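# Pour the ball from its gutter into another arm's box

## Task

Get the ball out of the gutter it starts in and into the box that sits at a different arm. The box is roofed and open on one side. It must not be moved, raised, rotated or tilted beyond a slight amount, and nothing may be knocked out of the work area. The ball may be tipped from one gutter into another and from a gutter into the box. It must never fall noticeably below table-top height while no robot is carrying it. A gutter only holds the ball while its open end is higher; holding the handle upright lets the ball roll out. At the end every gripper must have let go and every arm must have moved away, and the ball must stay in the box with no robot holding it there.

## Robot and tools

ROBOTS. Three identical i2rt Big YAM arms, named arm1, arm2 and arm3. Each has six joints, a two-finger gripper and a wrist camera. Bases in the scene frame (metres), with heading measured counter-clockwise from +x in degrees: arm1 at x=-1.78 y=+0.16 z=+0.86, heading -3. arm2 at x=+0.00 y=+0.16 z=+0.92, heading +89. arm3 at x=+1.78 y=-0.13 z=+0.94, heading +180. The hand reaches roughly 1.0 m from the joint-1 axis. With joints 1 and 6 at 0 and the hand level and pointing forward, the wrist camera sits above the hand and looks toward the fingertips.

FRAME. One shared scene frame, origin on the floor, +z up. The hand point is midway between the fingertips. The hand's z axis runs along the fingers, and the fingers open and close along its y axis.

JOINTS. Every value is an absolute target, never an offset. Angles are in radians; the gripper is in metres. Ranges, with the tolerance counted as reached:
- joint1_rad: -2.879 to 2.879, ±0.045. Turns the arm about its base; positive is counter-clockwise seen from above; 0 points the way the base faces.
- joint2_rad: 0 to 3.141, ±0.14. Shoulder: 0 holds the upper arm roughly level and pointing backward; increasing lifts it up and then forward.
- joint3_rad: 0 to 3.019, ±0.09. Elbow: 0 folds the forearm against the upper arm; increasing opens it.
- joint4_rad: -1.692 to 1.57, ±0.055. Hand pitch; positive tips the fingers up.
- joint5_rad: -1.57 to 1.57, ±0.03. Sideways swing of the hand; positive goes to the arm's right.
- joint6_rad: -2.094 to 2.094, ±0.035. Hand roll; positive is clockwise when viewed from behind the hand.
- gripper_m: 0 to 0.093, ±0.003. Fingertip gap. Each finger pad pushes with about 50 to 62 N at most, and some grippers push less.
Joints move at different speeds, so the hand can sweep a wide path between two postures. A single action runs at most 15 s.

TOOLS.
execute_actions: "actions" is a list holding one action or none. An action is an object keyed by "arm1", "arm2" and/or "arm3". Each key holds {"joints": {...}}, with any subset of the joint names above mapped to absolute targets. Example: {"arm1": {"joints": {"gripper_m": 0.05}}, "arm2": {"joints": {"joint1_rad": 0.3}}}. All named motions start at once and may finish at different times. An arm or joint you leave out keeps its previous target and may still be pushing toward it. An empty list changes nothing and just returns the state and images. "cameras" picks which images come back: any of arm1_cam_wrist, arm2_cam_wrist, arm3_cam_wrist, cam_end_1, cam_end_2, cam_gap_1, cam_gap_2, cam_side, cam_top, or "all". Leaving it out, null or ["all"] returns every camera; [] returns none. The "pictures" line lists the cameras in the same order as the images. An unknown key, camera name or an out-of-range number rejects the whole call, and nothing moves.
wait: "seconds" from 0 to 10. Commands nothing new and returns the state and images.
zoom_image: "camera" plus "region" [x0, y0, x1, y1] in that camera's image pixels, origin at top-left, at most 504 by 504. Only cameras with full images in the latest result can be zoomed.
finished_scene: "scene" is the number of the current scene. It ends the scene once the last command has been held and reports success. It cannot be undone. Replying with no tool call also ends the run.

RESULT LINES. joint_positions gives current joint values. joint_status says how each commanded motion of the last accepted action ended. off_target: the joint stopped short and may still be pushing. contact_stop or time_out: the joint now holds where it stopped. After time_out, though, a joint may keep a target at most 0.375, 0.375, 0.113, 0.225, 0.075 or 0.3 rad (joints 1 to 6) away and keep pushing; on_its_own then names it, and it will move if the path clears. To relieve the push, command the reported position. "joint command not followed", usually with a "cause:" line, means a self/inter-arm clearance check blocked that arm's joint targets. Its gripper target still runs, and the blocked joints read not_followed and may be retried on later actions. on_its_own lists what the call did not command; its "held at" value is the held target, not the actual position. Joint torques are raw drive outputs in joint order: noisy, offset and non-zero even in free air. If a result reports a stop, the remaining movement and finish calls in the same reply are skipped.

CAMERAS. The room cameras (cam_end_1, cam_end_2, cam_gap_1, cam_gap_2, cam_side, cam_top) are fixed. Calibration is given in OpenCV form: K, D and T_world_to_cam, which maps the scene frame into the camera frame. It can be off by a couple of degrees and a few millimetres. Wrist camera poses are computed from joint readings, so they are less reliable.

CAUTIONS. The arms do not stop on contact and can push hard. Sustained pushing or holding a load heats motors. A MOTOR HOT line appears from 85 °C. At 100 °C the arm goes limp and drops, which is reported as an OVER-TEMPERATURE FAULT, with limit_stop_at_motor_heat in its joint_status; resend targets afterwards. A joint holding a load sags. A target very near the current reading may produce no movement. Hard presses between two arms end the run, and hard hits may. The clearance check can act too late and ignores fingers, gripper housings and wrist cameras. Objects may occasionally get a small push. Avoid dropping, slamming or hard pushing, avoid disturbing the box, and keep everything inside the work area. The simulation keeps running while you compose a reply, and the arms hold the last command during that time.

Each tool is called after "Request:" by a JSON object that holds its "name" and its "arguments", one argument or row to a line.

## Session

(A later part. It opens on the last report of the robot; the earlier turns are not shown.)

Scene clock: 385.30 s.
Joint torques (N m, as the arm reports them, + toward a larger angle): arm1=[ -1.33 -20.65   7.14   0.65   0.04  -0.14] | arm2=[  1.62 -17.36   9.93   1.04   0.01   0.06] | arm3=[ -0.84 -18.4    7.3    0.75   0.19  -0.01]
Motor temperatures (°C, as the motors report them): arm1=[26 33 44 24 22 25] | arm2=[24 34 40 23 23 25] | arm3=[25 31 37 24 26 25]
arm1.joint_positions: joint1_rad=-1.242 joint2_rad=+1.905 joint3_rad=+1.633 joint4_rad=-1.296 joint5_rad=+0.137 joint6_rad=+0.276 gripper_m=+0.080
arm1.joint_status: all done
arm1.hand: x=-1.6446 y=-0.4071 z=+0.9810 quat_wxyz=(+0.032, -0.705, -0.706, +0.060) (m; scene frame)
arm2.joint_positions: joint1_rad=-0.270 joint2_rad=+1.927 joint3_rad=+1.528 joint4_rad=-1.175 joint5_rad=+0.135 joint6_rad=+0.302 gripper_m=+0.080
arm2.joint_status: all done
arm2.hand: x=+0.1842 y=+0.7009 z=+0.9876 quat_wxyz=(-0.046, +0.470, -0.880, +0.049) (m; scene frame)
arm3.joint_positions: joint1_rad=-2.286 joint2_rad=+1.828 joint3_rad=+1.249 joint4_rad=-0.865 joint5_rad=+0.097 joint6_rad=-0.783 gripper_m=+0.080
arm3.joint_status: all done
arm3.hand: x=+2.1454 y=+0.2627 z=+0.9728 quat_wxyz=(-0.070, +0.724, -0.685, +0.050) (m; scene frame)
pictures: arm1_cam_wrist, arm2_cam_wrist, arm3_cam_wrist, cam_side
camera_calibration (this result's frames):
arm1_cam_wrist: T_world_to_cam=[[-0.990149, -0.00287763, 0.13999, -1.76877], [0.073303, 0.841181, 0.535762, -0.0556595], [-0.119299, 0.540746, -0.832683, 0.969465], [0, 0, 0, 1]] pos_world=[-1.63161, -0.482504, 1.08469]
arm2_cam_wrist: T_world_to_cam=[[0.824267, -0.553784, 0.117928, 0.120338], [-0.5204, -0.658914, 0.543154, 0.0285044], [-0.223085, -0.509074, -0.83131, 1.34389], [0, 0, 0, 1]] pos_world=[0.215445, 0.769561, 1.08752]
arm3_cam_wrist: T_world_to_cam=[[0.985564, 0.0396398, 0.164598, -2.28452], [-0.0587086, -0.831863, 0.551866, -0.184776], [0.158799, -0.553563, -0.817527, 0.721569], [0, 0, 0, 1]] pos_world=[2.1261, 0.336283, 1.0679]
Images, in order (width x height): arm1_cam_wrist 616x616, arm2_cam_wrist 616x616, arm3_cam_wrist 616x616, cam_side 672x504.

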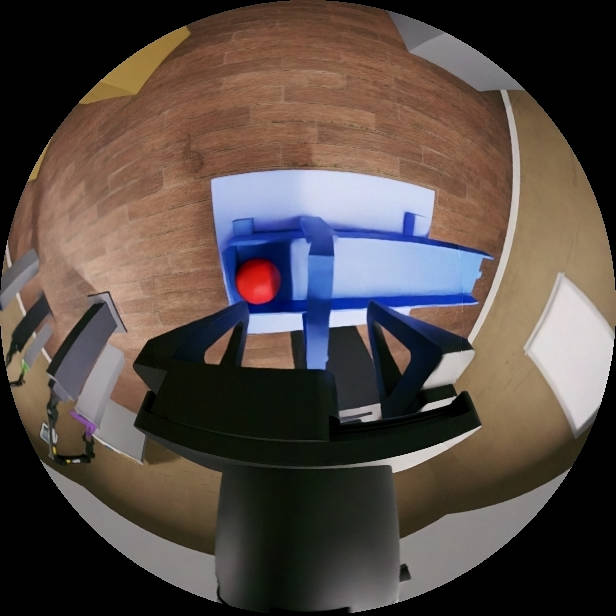

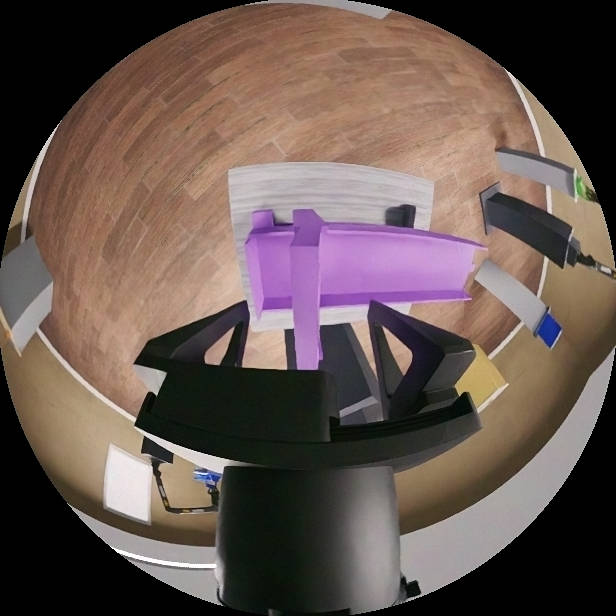

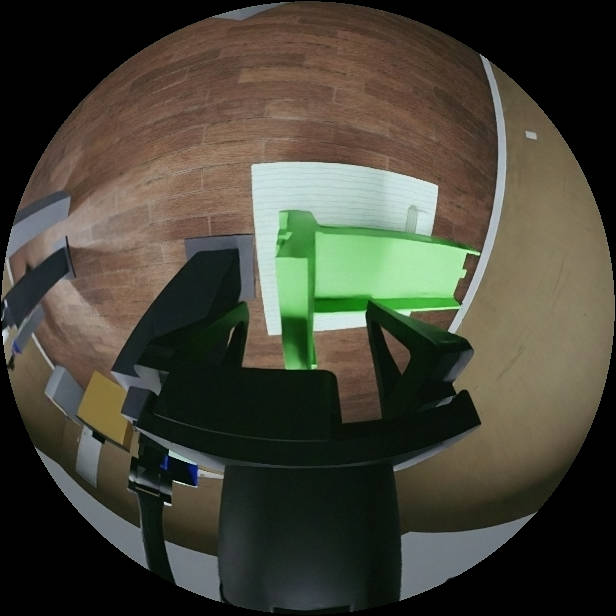

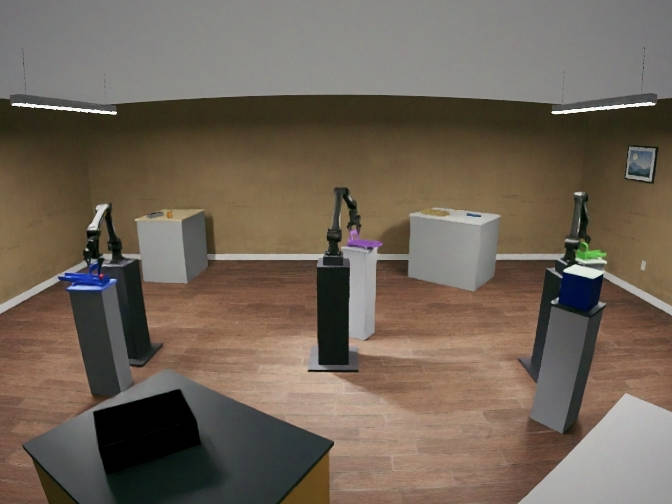

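Request:
{"name": "zoom_image", "arguments": {
  "camera": "arm1_cam_wrist",
  "region": [200, 180, 440, 400]
}}

Request:
{"name": "zoom_image", "arguments": {
  "camera": "arm2_cam_wrist",
  "region": [200, 180, 440, 400]
}}

Request:
{"name": "zoom_image", "arguments": {
  "camera": "arm3_cam_wrist",
  "region": [200, 180, 440, 400]
}}

Region (200, 180, 440, 400) of arm1_cam_wrist's 616x616 image, scaled by 2.100, with more detail than that image has; it fills the top 462 rows of this view, and the rest is white.

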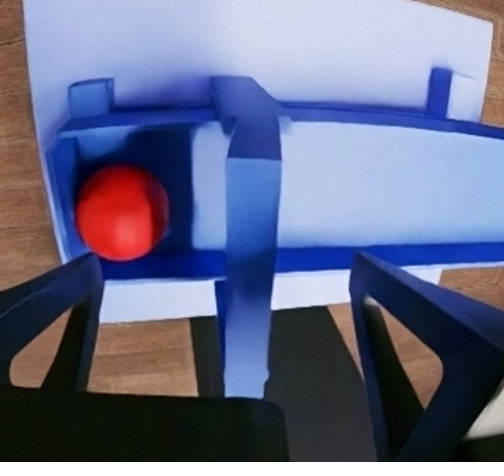

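Region (200, 180, 440, 400) of arm2_cam_wrist's 616x616 image, scaled by 2.100, with more detail than that image has; it fills the top 462 rows of this view, and the rest is white.

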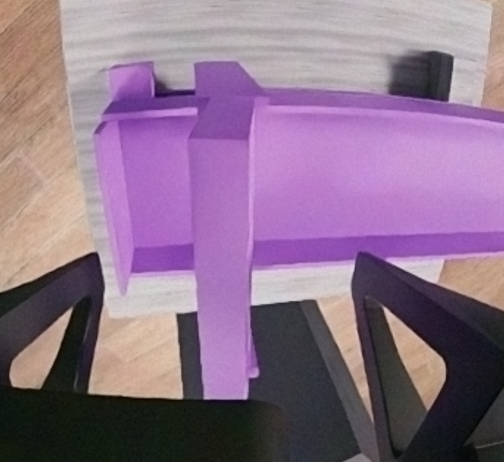

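Region (200, 180, 440, 400) of arm3_cam_wrist's 616x616 image, scaled by 2.100, with more detail than that image has; it fills the top 462 rows of this view, and the rest is white.

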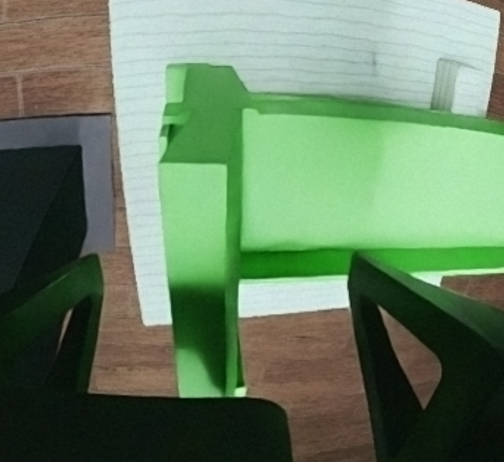

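Request:
{"name": "execute_actions", "arguments": {
  "actions": [
    {"arm1":{"joints":{"joint1_rad":-1.262,"joint2_rad":1.945,"gripper_m":0.07}},"arm2":{"joints":{"joint2_rad":1.965,"gripper_m":0.07}},"arm3":{"joints":{"joint1_rad":-2.265,"joint2_rad":1.863,"gripper_m":0.07}}}
  ],
  "cameras": ["arm1_cam_wrist","arm2_cam_wrist","arm3_cam_wrist"]
}}

Scene clock: 410.80 s.
Joint torques (N m, as the arm reports them, + toward a larger angle): arm1=[ -1.33 -19.82   7.17   0.61   0.04  -0.13] | arm2=[  1.56 -16.13   9.74   0.99   0.     0.07] | arm3=[  0.99 -18.24   7.08   0.92   0.14  -0.05]
Motor temperatures (°C, as the motors report them): arm1=[26 33 41 24 22 25] | arm2=[24 34 38 23 23 25] | arm3=[25 31 36 24 26 25]
arm1.joint_positions: joint1_rad=-1.254 joint2_rad=+1.932 joint3_rad=+1.633 joint4_rad=-1.296 joint5_rad=+0.137 joint6_rad=+0.276 gripper_m=+0.070
arm1.joint_status: all done
arm1.hand: x=-1.6518 y=-0.4083 z=+0.9661 quat_wxyz=(+0.044, -0.709, -0.702, +0.054) (m; scene frame)
arm2.joint_positions: joint1_rad=-0.270 joint2_rad=+1.940 joint3_rad=+1.528 joint4_rad=-1.175 joint5_rad=+0.135 joint6_rad=+0.302 gripper_m=+0.070
arm2.joint_status: all done
arm2.hand: x=+0.1839 y=+0.7001 z=+0.9806 quat_wxyz=(-0.042, +0.470, -0.880, +0.054) (m; scene frame)
arm3.joint_positions: joint1_rad=-2.276 joint2_rad=+1.849 joint3_rad=+1.249 joint4_rad=-0.865 joint5_rad=+0.097 joint6_rad=-0.783 gripper_m=+0.070
arm3.joint_status: all done
arm3.hand: x=+2.1400 y=+0.2649 z=+0.9620 quat_wxyz=(-0.060, +0.728, -0.681, +0.050) (m; scene frame)
pictures: arm1_cam_wrist, arm2_cam_wrist, arm3_cam_wrist
camera_calibration (this result's frames):
arm1_cam_wrist: T_world_to_cam=[[-0.989104, 0.00589014, 0.1471, -1.77542], [0.0877028, 0.826113, 0.556637, -0.0487109], [-0.118243, 0.563473, -0.817629, 0.953337], [0, 0, 0, 1]] pos_world=[-1.63908, -0.486482, 1.06775]
arm2_cam_wrist: T_world_to_cam=[[0.824712, -0.552288, 0.121771, 0.116024], [-0.518378, -0.652099, 0.553218, 0.0166696], [-0.226129, -0.519369, -0.824088, 1.33821], [0, 0, 0, 1]] pos_world=[0.215563, 0.769973, 1.07945]
arm3_cam_wrist: T_world_to_cam=[[0.987146, 0.0528503, 0.150832, -2.27112], [-0.0423587, -0.823478, 0.565765, -0.227892], [0.154107, -0.564881, -0.810654, 0.721264], [0, 0, 0, 1]] pos_world=[2.12112, 0.339794, 1.05619]
Images, in order (width x height): arm1_cam_wrist 616x616, arm2_cam_wrist 616x616, arm3_cam_wrist 616x616.

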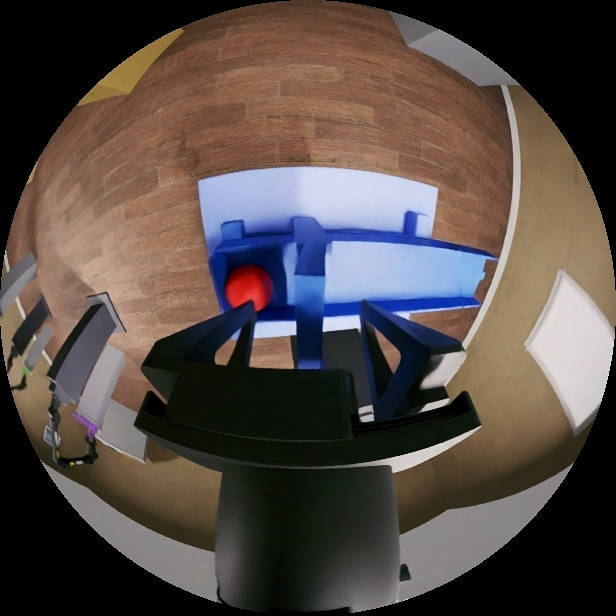

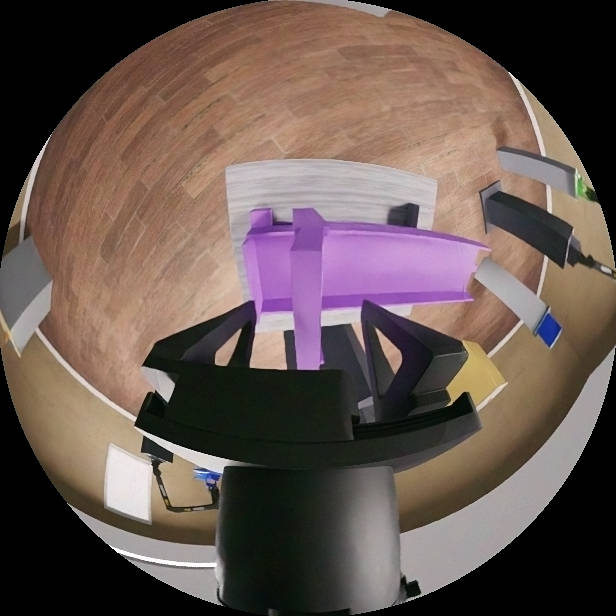

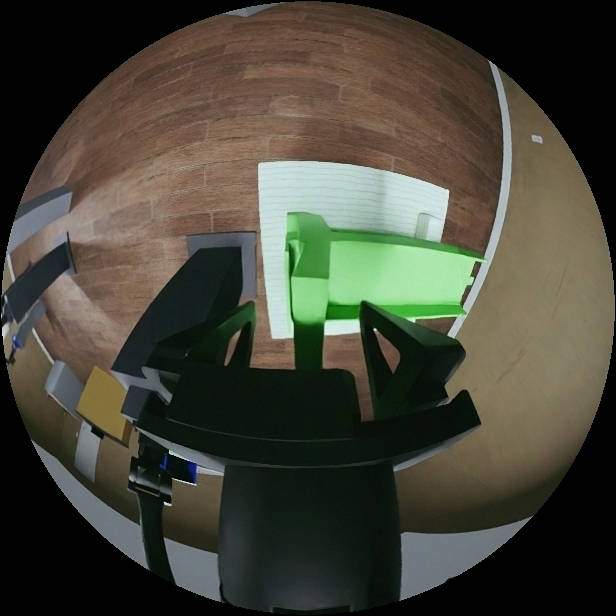

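Request:
{"name": "execute_actions", "arguments": {
  "actions": [
    {"arm1":{"joints":{"gripper_m":0.008}},"arm2":{"joints":{"joint2_rad":1.99}},"arm3":{"joints":{"gripper_m":0.008}}}
  ],
  "cameras": ["arm1_cam_wrist","arm2_cam_wrist","arm3_cam_wrist"]
}}

Scene clock: 417.57 s.
Joint torques (N m, as the arm reports them, + toward a larger angle): arm1=[ -1.13 -19.36   7.11   0.63  -0.61  -0.12] | arm2=[  1.49 -17.13   9.62   0.97   0.01   0.06] | arm3=[  1.7  -16.04   7.21   0.51  -0.58  -0.07]
Motor temperatures (°C, as the motors report them): arm1=[26 33 41 24 22 25] | arm2=[24 34 38 23 23 25] | arm3=[25 31 36 24 26 25]
arm1.joint_positions: joint1_rad=-1.255 joint2_rad=+1.928 joint3_rad=+1.633 joint4_rad=-1.296 joint5_rad=+0.151 joint6_rad=+0.275 gripper_m=+0.012
arm1.joint_status: gripper_m off_target (ended at +0.012, target +0.008)
arm1.hand: x=-1.6545 y=-0.4091 z=+0.9686 quat_wxyz=(+0.046, -0.709, -0.702, +0.061) (m; scene frame)
arm2.joint_positions: joint1_rad=-0.270 joint2_rad=+1.969 joint3_rad=+1.528 joint4_rad=-1.175 joint5_rad=+0.135 joint6_rad=+0.302 gripper_m=+0.070
arm2.joint_status: all done
arm2.hand: x=+0.1833 y=+0.6979 z=+0.9645 quat_wxyz=(-0.031, +0.471, -0.879, +0.064) (m; scene frame)
arm3.joint_positions: joint1_rad=-2.274 joint2_rad=+1.839 joint3_rad=+1.250 joint4_rad=-0.854 joint5_rad=+0.116 joint6_rad=-0.784 gripper_m=+0.012
arm3.joint_status: gripper_m off_target (ended at +0.012, target +0.008)
arm3.hand: x=+2.1442 y=+0.2662 z=+0.9677 quat_wxyz=(-0.070, +0.727, -0.680, +0.059) (m; scene frame)
pictures: arm1_cam_wrist, arm2_cam_wrist, arm3_cam_wrist
camera_calibration (this result's frames):
arm1_cam_wrist: T_world_to_cam=[[-0.987167, 0.00708639, 0.159535, -1.78682], [0.0947518, 0.83015, 0.549429, -0.0288716], [-0.128544, 0.557494, -0.820168, 0.938469], [0, 0, 0, 1]] pos_world=[-1.64052, -0.486561, 1.07063]
arm2_cam_wrist: T_world_to_cam=[[0.825771, -0.548725, 0.130397, 0.106303], [-0.513663, -0.636208, 0.575665, -0.00985384], [-0.232923, -0.542347, -0.807221, 1.32474], [0, 0, 0, 1]] pos_world=[0.21572, 0.770533, 1.06117]
arm3_cam_wrist: T_world_to_cam=[[0.982613, 0.0523951, 0.178117, -2.29279], [-0.0577849, -0.825402, 0.561581, -0.192206], [0.176442, -0.562109, -0.808023, 0.674825], [0, 0, 0, 1]] pos_world=[2.12275, 0.340809, 1.0616]
Images, in order (width x height): arm1_cam_wrist 616x616, arm2_cam_wrist 616x616, arm3_cam_wrist 616x616.

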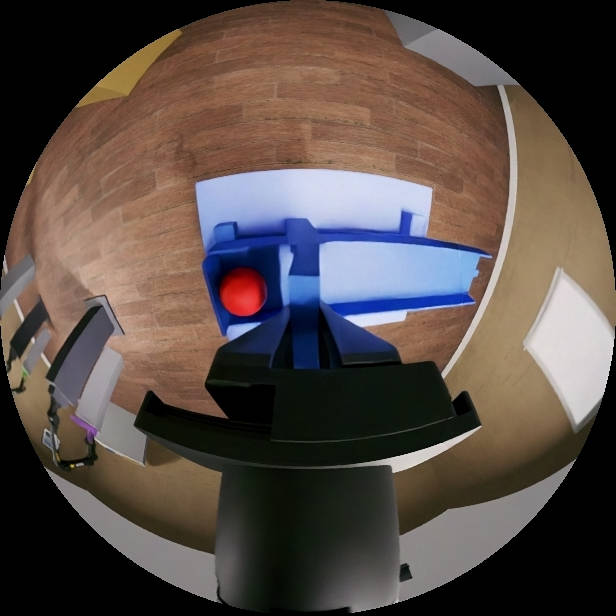

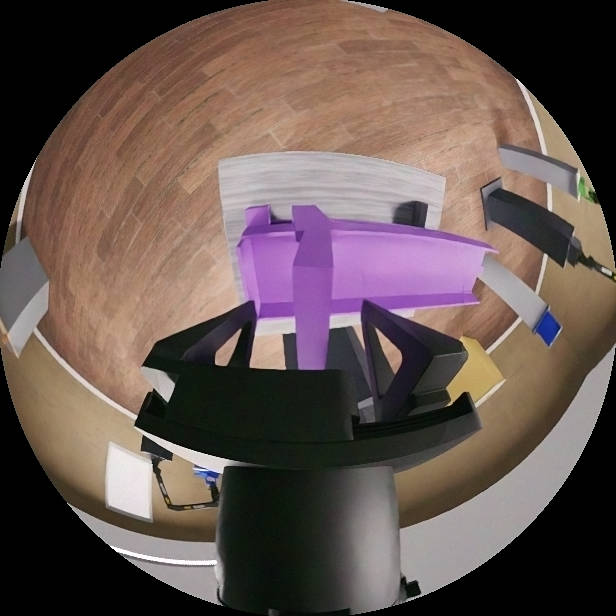

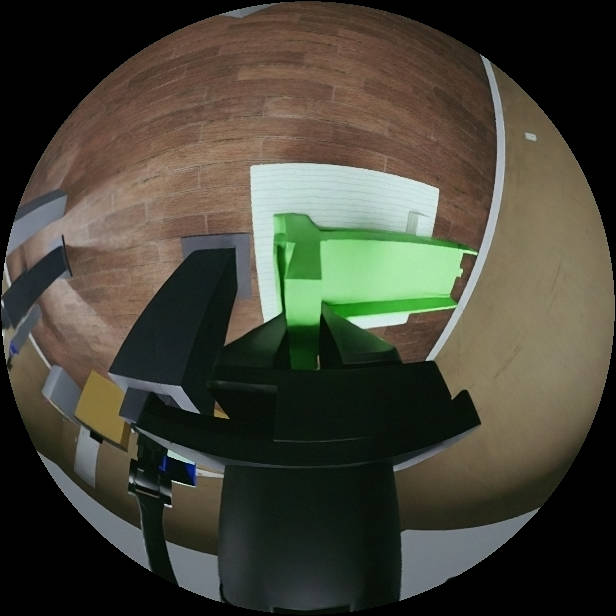

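Request:
{"name": "execute_actions", "arguments": {
  "actions": [
    {"arm1":{"joints":{"joint2_rad":1.77,"joint5_rad":0.32,"gripper_m":0.004}},"arm2":{"joints":{"joint5_rad":0.16,"gripper_m":0.004}},"arm3":{"joints":{"joint2_rad":1.62,"joint5_rad":0.12,"gripper_m":0.004}}}
  ],
  "cameras": ["arm1_cam_wrist","arm2_cam_wrist","cam_side","cam_end_1"]
}}

Scene clock: 510.53 s.
Joint torques (N m, as the arm reports them, + toward a larger angle): arm1=[ -1.12 -19.1    8.38   0.77   0.52  -0.13] | arm2=[  1.62 -17.02   9.65   0.94  -0.18   0.04] | arm3=[  0.92 -15.51   9.33   0.63   0.07   0.  ]
Motor temperatures (°C, as the motors report them): arm1=[26 33 41 24 23 25] | arm2=[24 35 38 23 23 25] | arm3=[25 31 36 24 27 25]
arm1.joint_positions: joint1_rad=-1.255 joint2_rad=+1.770 joint3_rad=+1.623 joint4_rad=-1.292 joint5_rad=+0.314 joint6_rad=+0.276 gripper_m=+0.012
arm1.joint_status: gripper_m off_target (ended at +0.012, target +0.004); the others done
arm1.hand: x=-1.6823 y=-0.4102 z=+1.0586 quat_wxyz=(+0.021, -0.708, -0.686, +0.168) (m; scene frame)
arm2.joint_positions: joint1_rad=-0.270 joint2_rad=+1.969 joint3_rad=+1.528 joint4_rad=-1.174 joint5_rad=+0.167 joint6_rad=+0.305 gripper_m=+0.011
arm2.joint_status: gripper_m off_target (ended at +0.011, target +0.004); the others done
arm2.hand: x=+0.1884 y=+0.6966 z=+0.9656 quat_wxyz=(-0.043, +0.470, -0.878, +0.075) (m; scene frame)
arm3.joint_positions: joint1_rad=-2.274 joint2_rad=+1.618 joint3_rad=+1.233 joint4_rad=-0.854 joint5_rad=+0.119 joint6_rad=-0.785 gripper_m=+0.012
arm3.joint_status: gripper_m off_target (ended at +0.012, target +0.004); the others done
arm3.hand: x=+2.1465 y=+0.2697 z=+1.0762 quat_wxyz=(-0.172, +0.715, -0.675, +0.056) (m; scene frame)
pictures: arm1_cam_wrist, arm2_cam_wrist, cam_end_1, cam_side
camera_calibration (this result's frames):
arm1_cam_wrist: T_world_to_cam=[[-0.961477, 0.0565332, 0.269009, -1.88092], [0.157159, 0.915958, 0.369218, 0.256195], [-0.225528, 0.397271, -0.889557, 0.853907], [0, 0, 0, 1]] pos_world=[-1.65615, -0.467562, 1.17099]
arm2_cam_wrist: T_world_to_cam=[[0.820994, -0.54783, 0.160786, 0.0721347], [-0.53183, -0.631373, 0.56438, 0.00228502], [-0.207668, -0.548863, -0.809706, 1.32823], [0, 0, 0, 1]] pos_world=[0.217825, 0.769978, 1.06259]
Images, in order (width x height): arm1_cam_wrist 616x616, arm2_cam_wrist 616x616, cam_end_1 672x504, cam_side 672x504.

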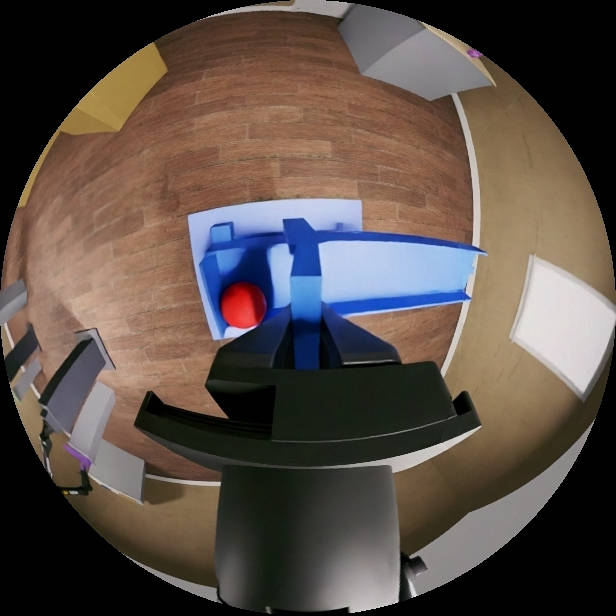

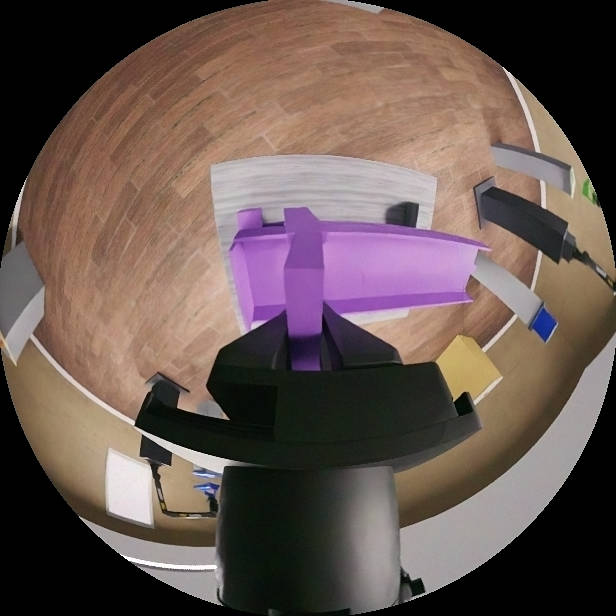

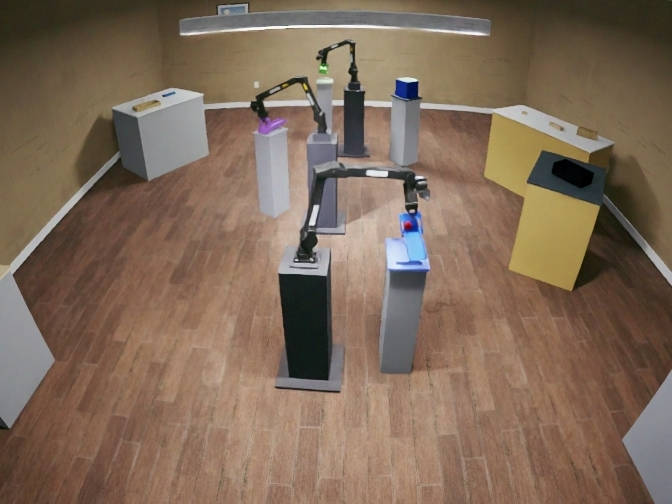

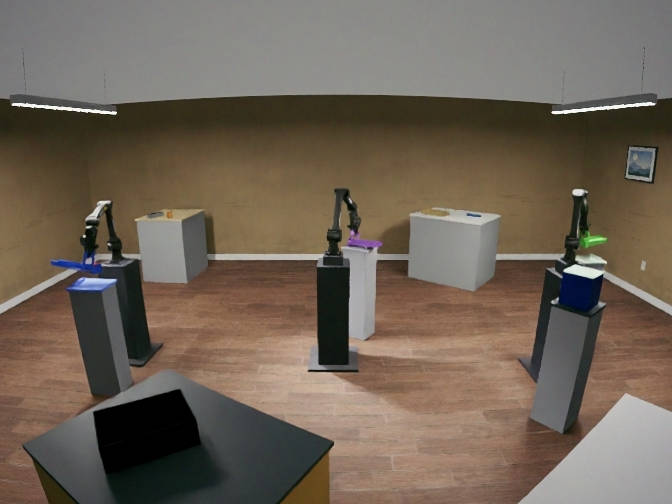

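Request:
{"name": "execute_actions", "arguments": {
  "actions": [
    {"arm1":{"joints":{"joint2_rad":1.78,"joint3_rad":1.85,"joint4_rad":-1.17,"joint6_rad":-1.571}},"arm2":{"joints":{"joint2_rad":1.79,"joint5_rad":0.32}},"arm3":{"joints":{"joint1_rad":-0.16,"joint2_rad":1.3,"joint3_rad":1.26,"joint4_rad":-1.2,"joint5_rad":0.0,"joint6_rad":-1.571}}}
  ],
  "cameras": ["arm1_cam_wrist","cam_side","cam_end_1"]
}}

Scene clock: 530.77 s.
Joint torques (N m, as the arm reports them, + toward a larger angle): arm1=[ -1.27 -21.87  12.16   1.23   0.4   -0.2 ] | arm2=[  1.48 -15.99  11.79   1.18   0.29   0.04] | arm3=[ -0.42 -13.17  10.07   0.5    0.02  -0.01]
Motor temperatures (°C, as the motors report them): arm1=[26 33 44 24 23 25] | arm2=[24 35 38 23 23 25] | arm3=[25 31 39 24 26 25]
arm1.joint_positions: joint1_rad=-1.255 joint2_rad=+1.795 joint3_rad=+1.794 joint4_rad=-1.185 joint5_rad=+0.315 joint6_rad=-1.562 gripper_m=+0.012
arm1.joint_status: all done
arm1.hand: x=-1.6638 y=-0.4789 z=+1.1260 quat_wxyz=(+0.127, +0.094, -0.965, +0.208) (m; scene frame)
arm2.joint_positions: joint1_rad=-0.270 joint2_rad=+1.778 joint3_rad=+1.516 joint4_rad=-1.172 joint5_rad=+0.315 joint6_rad=+0.306 gripper_m=+0.011
arm2.joint_status: all done
arm2.hand: x=+0.2126 y=+0.6914 z=+1.0718 quat_wxyz=(-0.158, +0.453, -0.875, +0.062) (m; scene frame)
arm3.joint_positions: joint1_rad=-0.160 joint2_rad=+1.318 joint3_rad=+1.233 joint4_rad=-1.195 joint5_rad=-0.002 joint6_rad=-1.560 gripper_m=+0.012
arm3.joint_status: all done
arm3.hand: x=+1.3390 y=-0.0543 z=+1.1808 quat_wxyz=(-0.106, +0.759, +0.636, -0.090) (m; scene frame)
pictures: arm1_cam_wrist, cam_end_1, cam_side
camera_calibration (this result's frames):
arm1_cam_wrist: T_world_to_cam=[[0.239514, -0.891175, 0.385278, -0.463992], [-0.660702, 0.141164, 0.737256, -1.85493], [-0.711411, -0.431137, -0.554991, -0.636481], [0, 0, 0, 1]] pos_world=[-1.56722, -0.426061, 1.19308]
Images, in order (width x height): arm1_cam_wrist 616x616, cam_end_1 672x504, cam_side 672x504.

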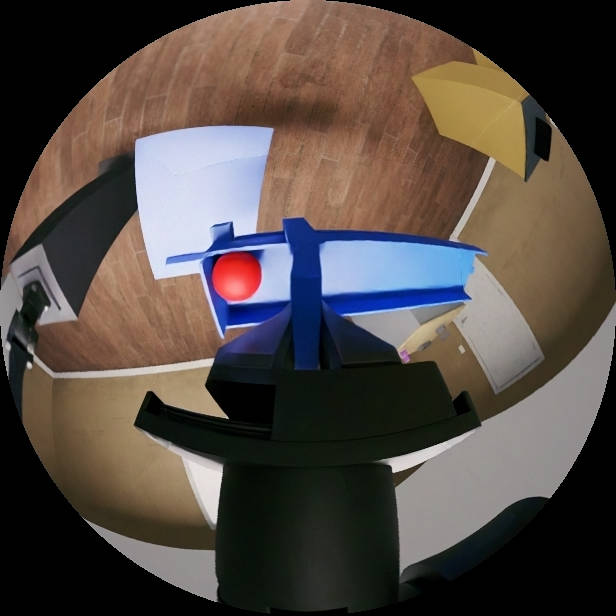

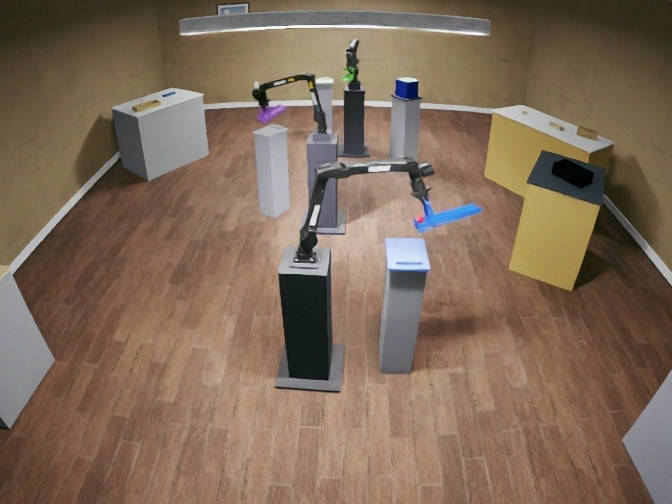

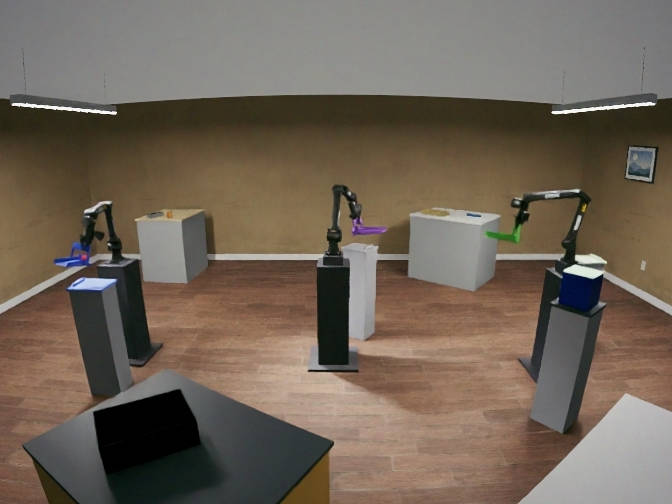

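Request:
{"name": "execute_actions", "arguments": {
  "actions": [
    {"arm1":{"joints":{"joint1_rad":-0.45,"joint2_rad":1.775,"joint3_rad":1.87,"joint4_rad":-1.2,"joint5_rad":0.0}},"arm2":{"joints":{"joint1_rad":1.588,"joint2_rad":1.77,"joint3_rad":1.62,"joint4_rad":-1.0,"joint5_rad":0.0,"joint6_rad":-1.571}}}
  ],
  "cameras": ["arm1_cam_wrist","cam_side","cam_top"]
}}

Scene clock: 564.17 s.
Joint torques (N m, as the arm reports them, + toward a larger angle): arm1=[ -0.46 -22.33  13.67   0.45  -0.05  -0.17] | arm2=[  1.34 -18.14  14.61   1.28  -0.1   -0.06] | arm3=[ -0.33 -12.17  10.38   0.45   0.06  -0.09]
Motor temperatures (°C, as the motors report them): arm1=[26 35 54 24 23 25] | arm2=[24 35 41 23 23 25] | arm3=[25 31 42 24 26 25]
arm1.joint_positions: joint1_rad=-0.454 joint2_rad=+1.795 joint3_rad=+1.794 joint4_rad=-1.194 joint5_rad=-0.001 joint6_rad=-1.565 gripper_m=+0.012
arm1.joint_status: all done
arm1.hand: x=-1.2163 y=-0.1560 z=+1.1173 quat_wxyz=(-0.096, +0.497, -0.848, +0.160) (m; scene frame)
arm2.joint_positions: joint1_rad=+1.592 joint2_rad=+1.778 joint3_rad=+1.581 joint4_rad=-1.007 joint5_rad=-0.002 joint6_rad=-1.562 gripper_m=+0.011
arm2.joint_status: all done
arm2.hand: x=-0.6285 y=+0.1601 z=+1.1035 quat_wxyz=(-0.127, +0.697, +0.694, -0.132) (m; scene frame)
arm3.joint_positions: joint1_rad=-0.160 joint2_rad=+1.318 joint3_rad=+1.233 joint4_rad=-1.195 joint5_rad=-0.002 joint6_rad=-1.560 gripper_m=+0.012
arm3.joint_status: not commanded
arm3.hand: x=+1.3390 y=-0.0543 z=+1.1808 quat_wxyz=(-0.106, +0.759, +0.636, -0.090) (m; scene frame)
pictures: arm1_cam_wrist, cam_side, cam_top
camera_calibration (this result's frames):
arm1_cam_wrist: T_world_to_cam=[[0.810491, -0.449572, 0.375485, 0.494226], [-0.585687, -0.612518, 0.530842, -1.39417], [-0.00866073, -0.650159, -0.759749, 0.865525], [0, 0, 0, 1]] pos_world=[-1.20962, -0.0690353, 1.21209]
Images, in order (width x height): arm1_cam_wrist 616x616, cam_side 672x504, cam_top 672x504.

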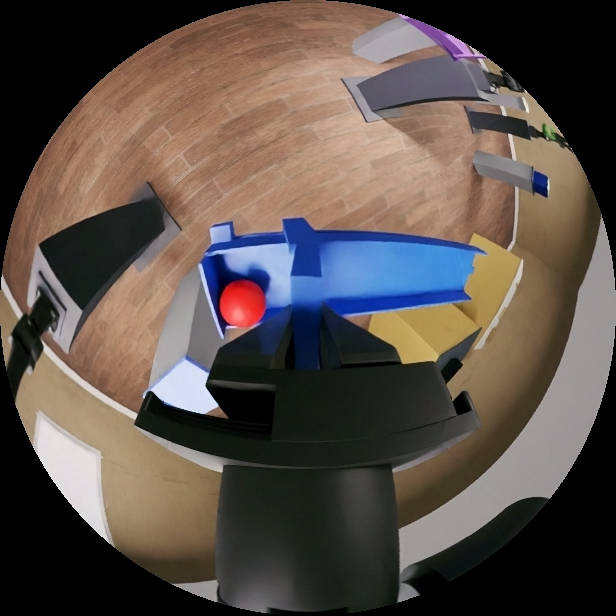

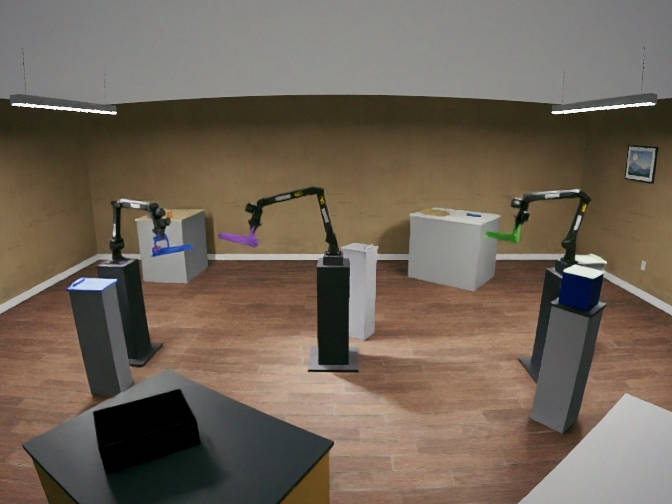

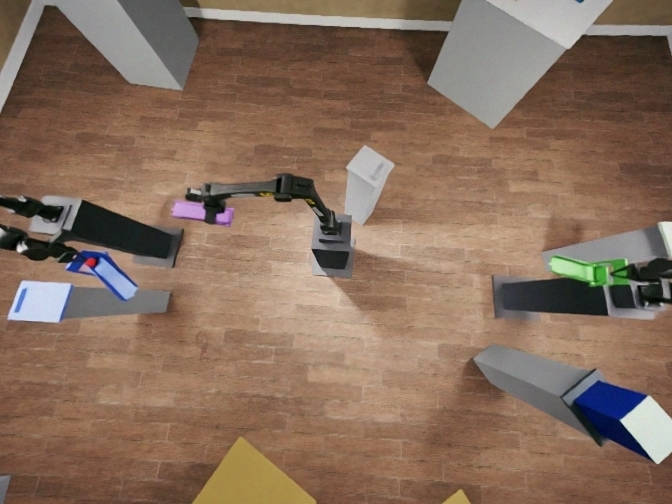

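Request:
{"name": "execute_actions", "arguments": {
  "actions": [
    {"arm1":{"joints":{"joint3_rad":1.835,"joint4_rad":-1.3}},"arm2":{"joints":{"joint2_rad":2.10,"joint3_rad":1.745,"joint4_rad":-0.82}}}
  ],
  "cameras": ["arm1_cam_wrist","cam_side","cam_gap_1"]
}}

Scene clock: 579.87 s.
Joint torques (N m, as the arm reports them, + toward a larger angle): arm1=[ -0.45 -22.05  11.     0.2   -0.05  -0.17] | arm2=[  1.4  -23.83  12.94   1.57  -0.09  -0.06] | arm3=[  0.52 -12.96  10.09   0.47   0.07  -0.05]
Motor temperatures (°C, as the motors report them): arm1=[26 35 59 24 23 25] | arm2=[24 36 43 23 23 25] | arm3=[25 30 42 24 26 25]
arm1.joint_positions: joint1_rad=-0.454 joint2_rad=+1.795 joint3_rad=+1.794 joint4_rad=-1.293 joint5_rad=-0.001 joint6_rad=-1.565 gripper_m=+0.012
arm1.joint_status: all done
arm1.hand: x=-1.2364 y=-0.1449 z=+1.1096 quat_wxyz=(-0.071, +0.501, -0.855, +0.118) (m; scene frame)
arm2.joint_positions: joint1_rad=+1.592 joint2_rad=+2.130 joint3_rad=+1.716 joint4_rad=-0.837 joint5_rad=-0.002 joint6_rad=-1.564 gripper_m=+0.011
arm2.joint_status: all done
arm2.hand: x=-0.7075 y=+0.1595 z=+0.9493 quat_wxyz=(-0.111, +0.699, +0.697, -0.115) (m; scene frame)
arm3.joint_positions: joint1_rad=-0.160 joint2_rad=+1.318 joint3_rad=+1.233 joint4_rad=-1.195 joint5_rad=-0.002 joint6_rad=-1.560 gripper_m=+0.012
arm3.joint_status: not commanded
arm3.hand: x=+1.3390 y=-0.0543 z=+1.1808 quat_wxyz=(-0.106, +0.759, +0.636, -0.090) (m; scene frame)
pictures: arm1_cam_wrist, cam_gap_1, cam_side
camera_calibration (this result's frames):
arm1_cam_wrist: T_world_to_cam=[[0.838846, -0.465272, 0.282596, 0.654221], [-0.539139, -0.638281, 0.549479, -1.36188], [-0.0752814, -0.613286, -0.786265, 0.81909], [0, 0, 0, 1]] pos_world=[-1.22137, -0.0625319, 1.20746]
Images, in order (width x height): arm1_cam_wrist 616x616, cam_gap_1 672x504, cam_side 672x504.

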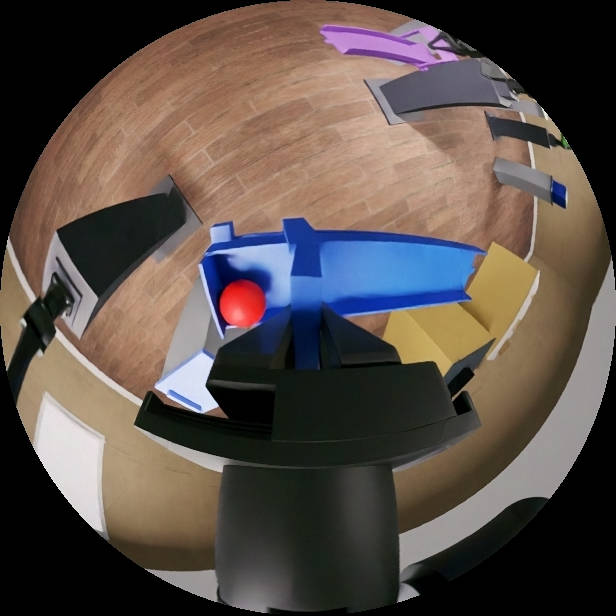

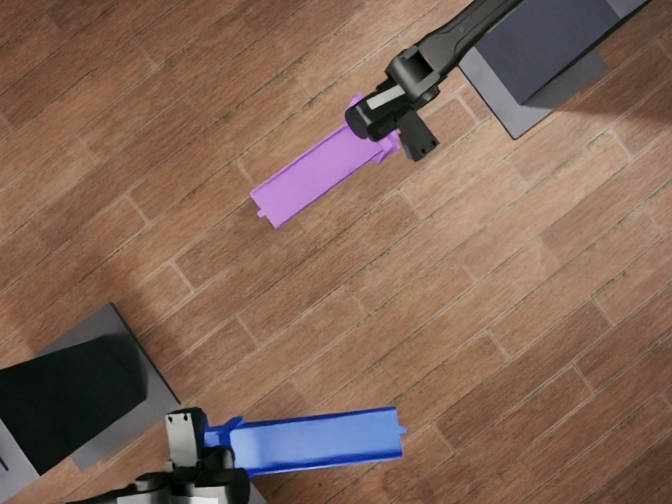

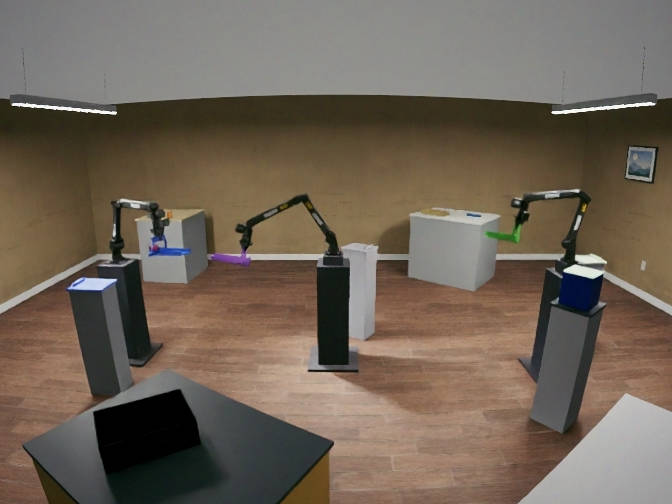

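Request:
{"name": "execute_actions", "arguments": {
  "actions": [
    {"arm1":{"joints":{"joint1_rad":0.065}}}
  ],
  "cameras": ["arm1_cam_wrist","arm2_cam_wrist","cam_side","cam_gap_1"]
}}

Scene clock: 597.27 s.
Joint torques (N m, as the arm reports them, + toward a larger angle): arm1=[ -0.25 -22.03  11.     0.24  -0.09  -0.16] | arm2=[  1.5  -23.89  12.76   1.58  -0.09  -0.06] | arm3=[ -0.46 -12.84  10.39   0.3    0.08  -0.04]
Motor temperatures (°C, as the motors report them): arm1=[26 35 56 24 23 25] | arm2=[24 39 43 23 23 25] | arm3=[25 30 43 24 26 25]
arm1.joint_positions: joint1_rad=+0.057 joint2_rad=+1.795 joint3_rad=+1.794 joint4_rad=-1.293 joint5_rad=-0.001 joint6_rad=-1.567 gripper_m=+0.012
arm1.joint_status: all done
arm1.hand: x=-1.1585 y=+0.1589 z=+1.1096 quat_wxyz=(-0.098, +0.701, -0.700, +0.097) (m; scene frame)
arm2.joint_positions: joint1_rad=+1.592 joint2_rad=+2.130 joint3_rad=+1.716 joint4_rad=-0.837 joint5_rad=-0.002 joint6_rad=-1.564 gripper_m=+0.011
arm2.joint_status: not commanded
arm2.hand: x=-0.7075 y=+0.1595 z=+0.9493 quat_wxyz=(-0.111, +0.699, +0.697, -0.115) (m; scene frame)
arm3.joint_positions: joint1_rad=-0.160 joint2_rad=+1.318 joint3_rad=+1.233 joint4_rad=-1.195 joint5_rad=-0.002 joint6_rad=-1.560 gripper_m=+0.012
arm3.joint_status: not commanded
arm3.hand: x=+1.3390 y=-0.0543 z=+1.1808 quat_wxyz=(-0.106, +0.759, +0.636, -0.090) (m; scene frame)
pictures: arm1_cam_wrist, arm2_cam_wrist, cam_gap_1, cam_side
camera_calibration (this result's frames):
arm1_cam_wrist: T_world_to_cam=[[0.959229, 0.00497436, 0.282586, 0.795055], [-0.157862, -0.819915, 0.55029, -0.656302], [0.234434, -0.572463, -0.785701, 1.36298], [0, 0, 0, 1]] pos_world=[-1.18577, 0.238188, 1.20738]
arm2_cam_wrist: T_world_to_cam=[[-0.952355, 0.00401034, 0.304966, -0.963435], [0.177452, 0.820529, 0.543362, -0.513873], [-0.248054, 0.571591, -0.782146, 0.600768], [0, 0, 0, 1]] pos_world=[-0.677321, 0.0821178, 1.04292]
Images, in order (width x height): arm1_cam_wrist 616x616, arm2_cam_wrist 616x616, cam_gap_1 672x504, cam_side 672x504.

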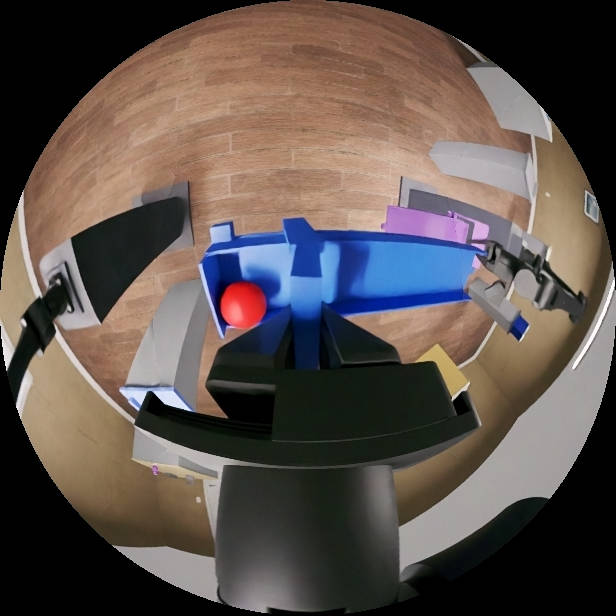

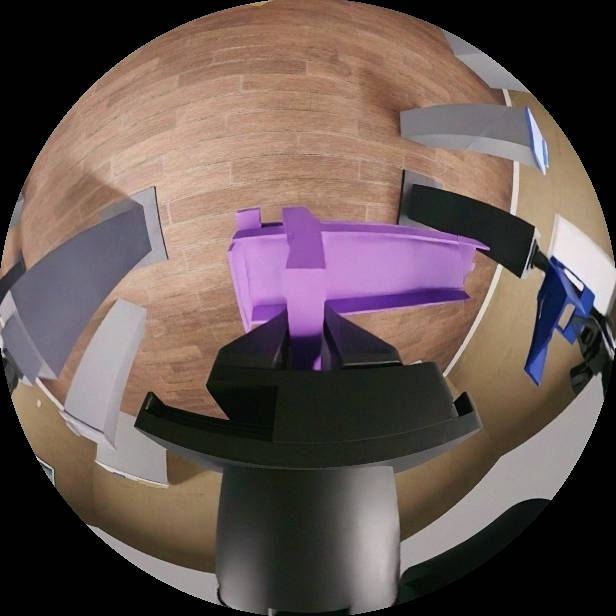

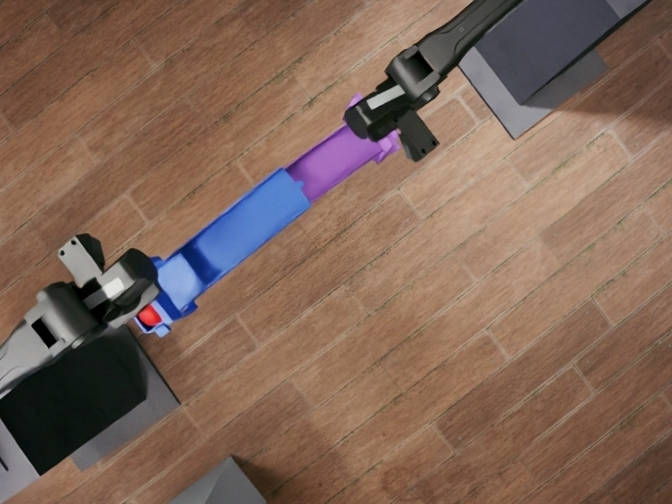

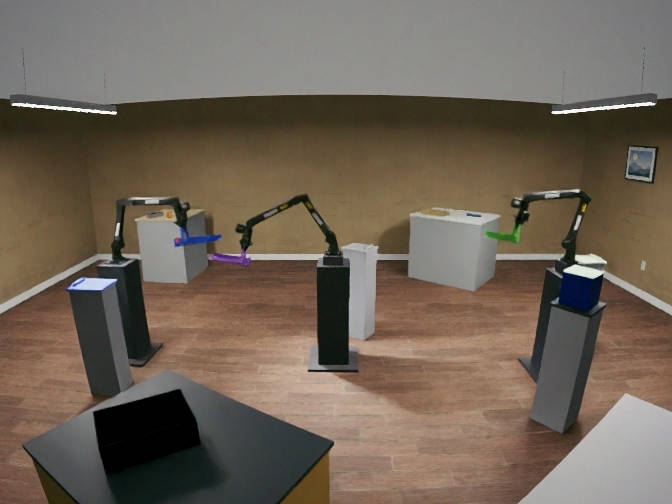

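Request:
{"name": "zoom_image", "arguments": {
  "camera": "cam_gap_1",
  "region": [200, 80, 460, 275]
}}

Request:
{"name": "zoom_image", "arguments": {
  "camera": "cam_side",
  "region": [150, 190, 290, 295]
}}

Region (200, 80, 460, 275) of cam_gap_1's 672x504 image, scaled by 1.938, with more detail than that image has; it fills the top 378 rows of this view, and the rest is white.

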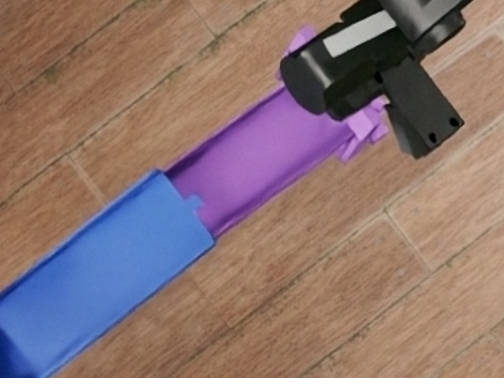

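Region (150, 190, 290, 295) of cam_side's 672x504 image, scaled by 3.600, with more detail than that image has; it fills the top 378 rows of this view, and the rest is white.

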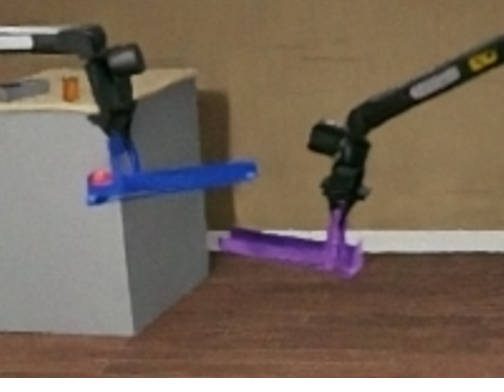

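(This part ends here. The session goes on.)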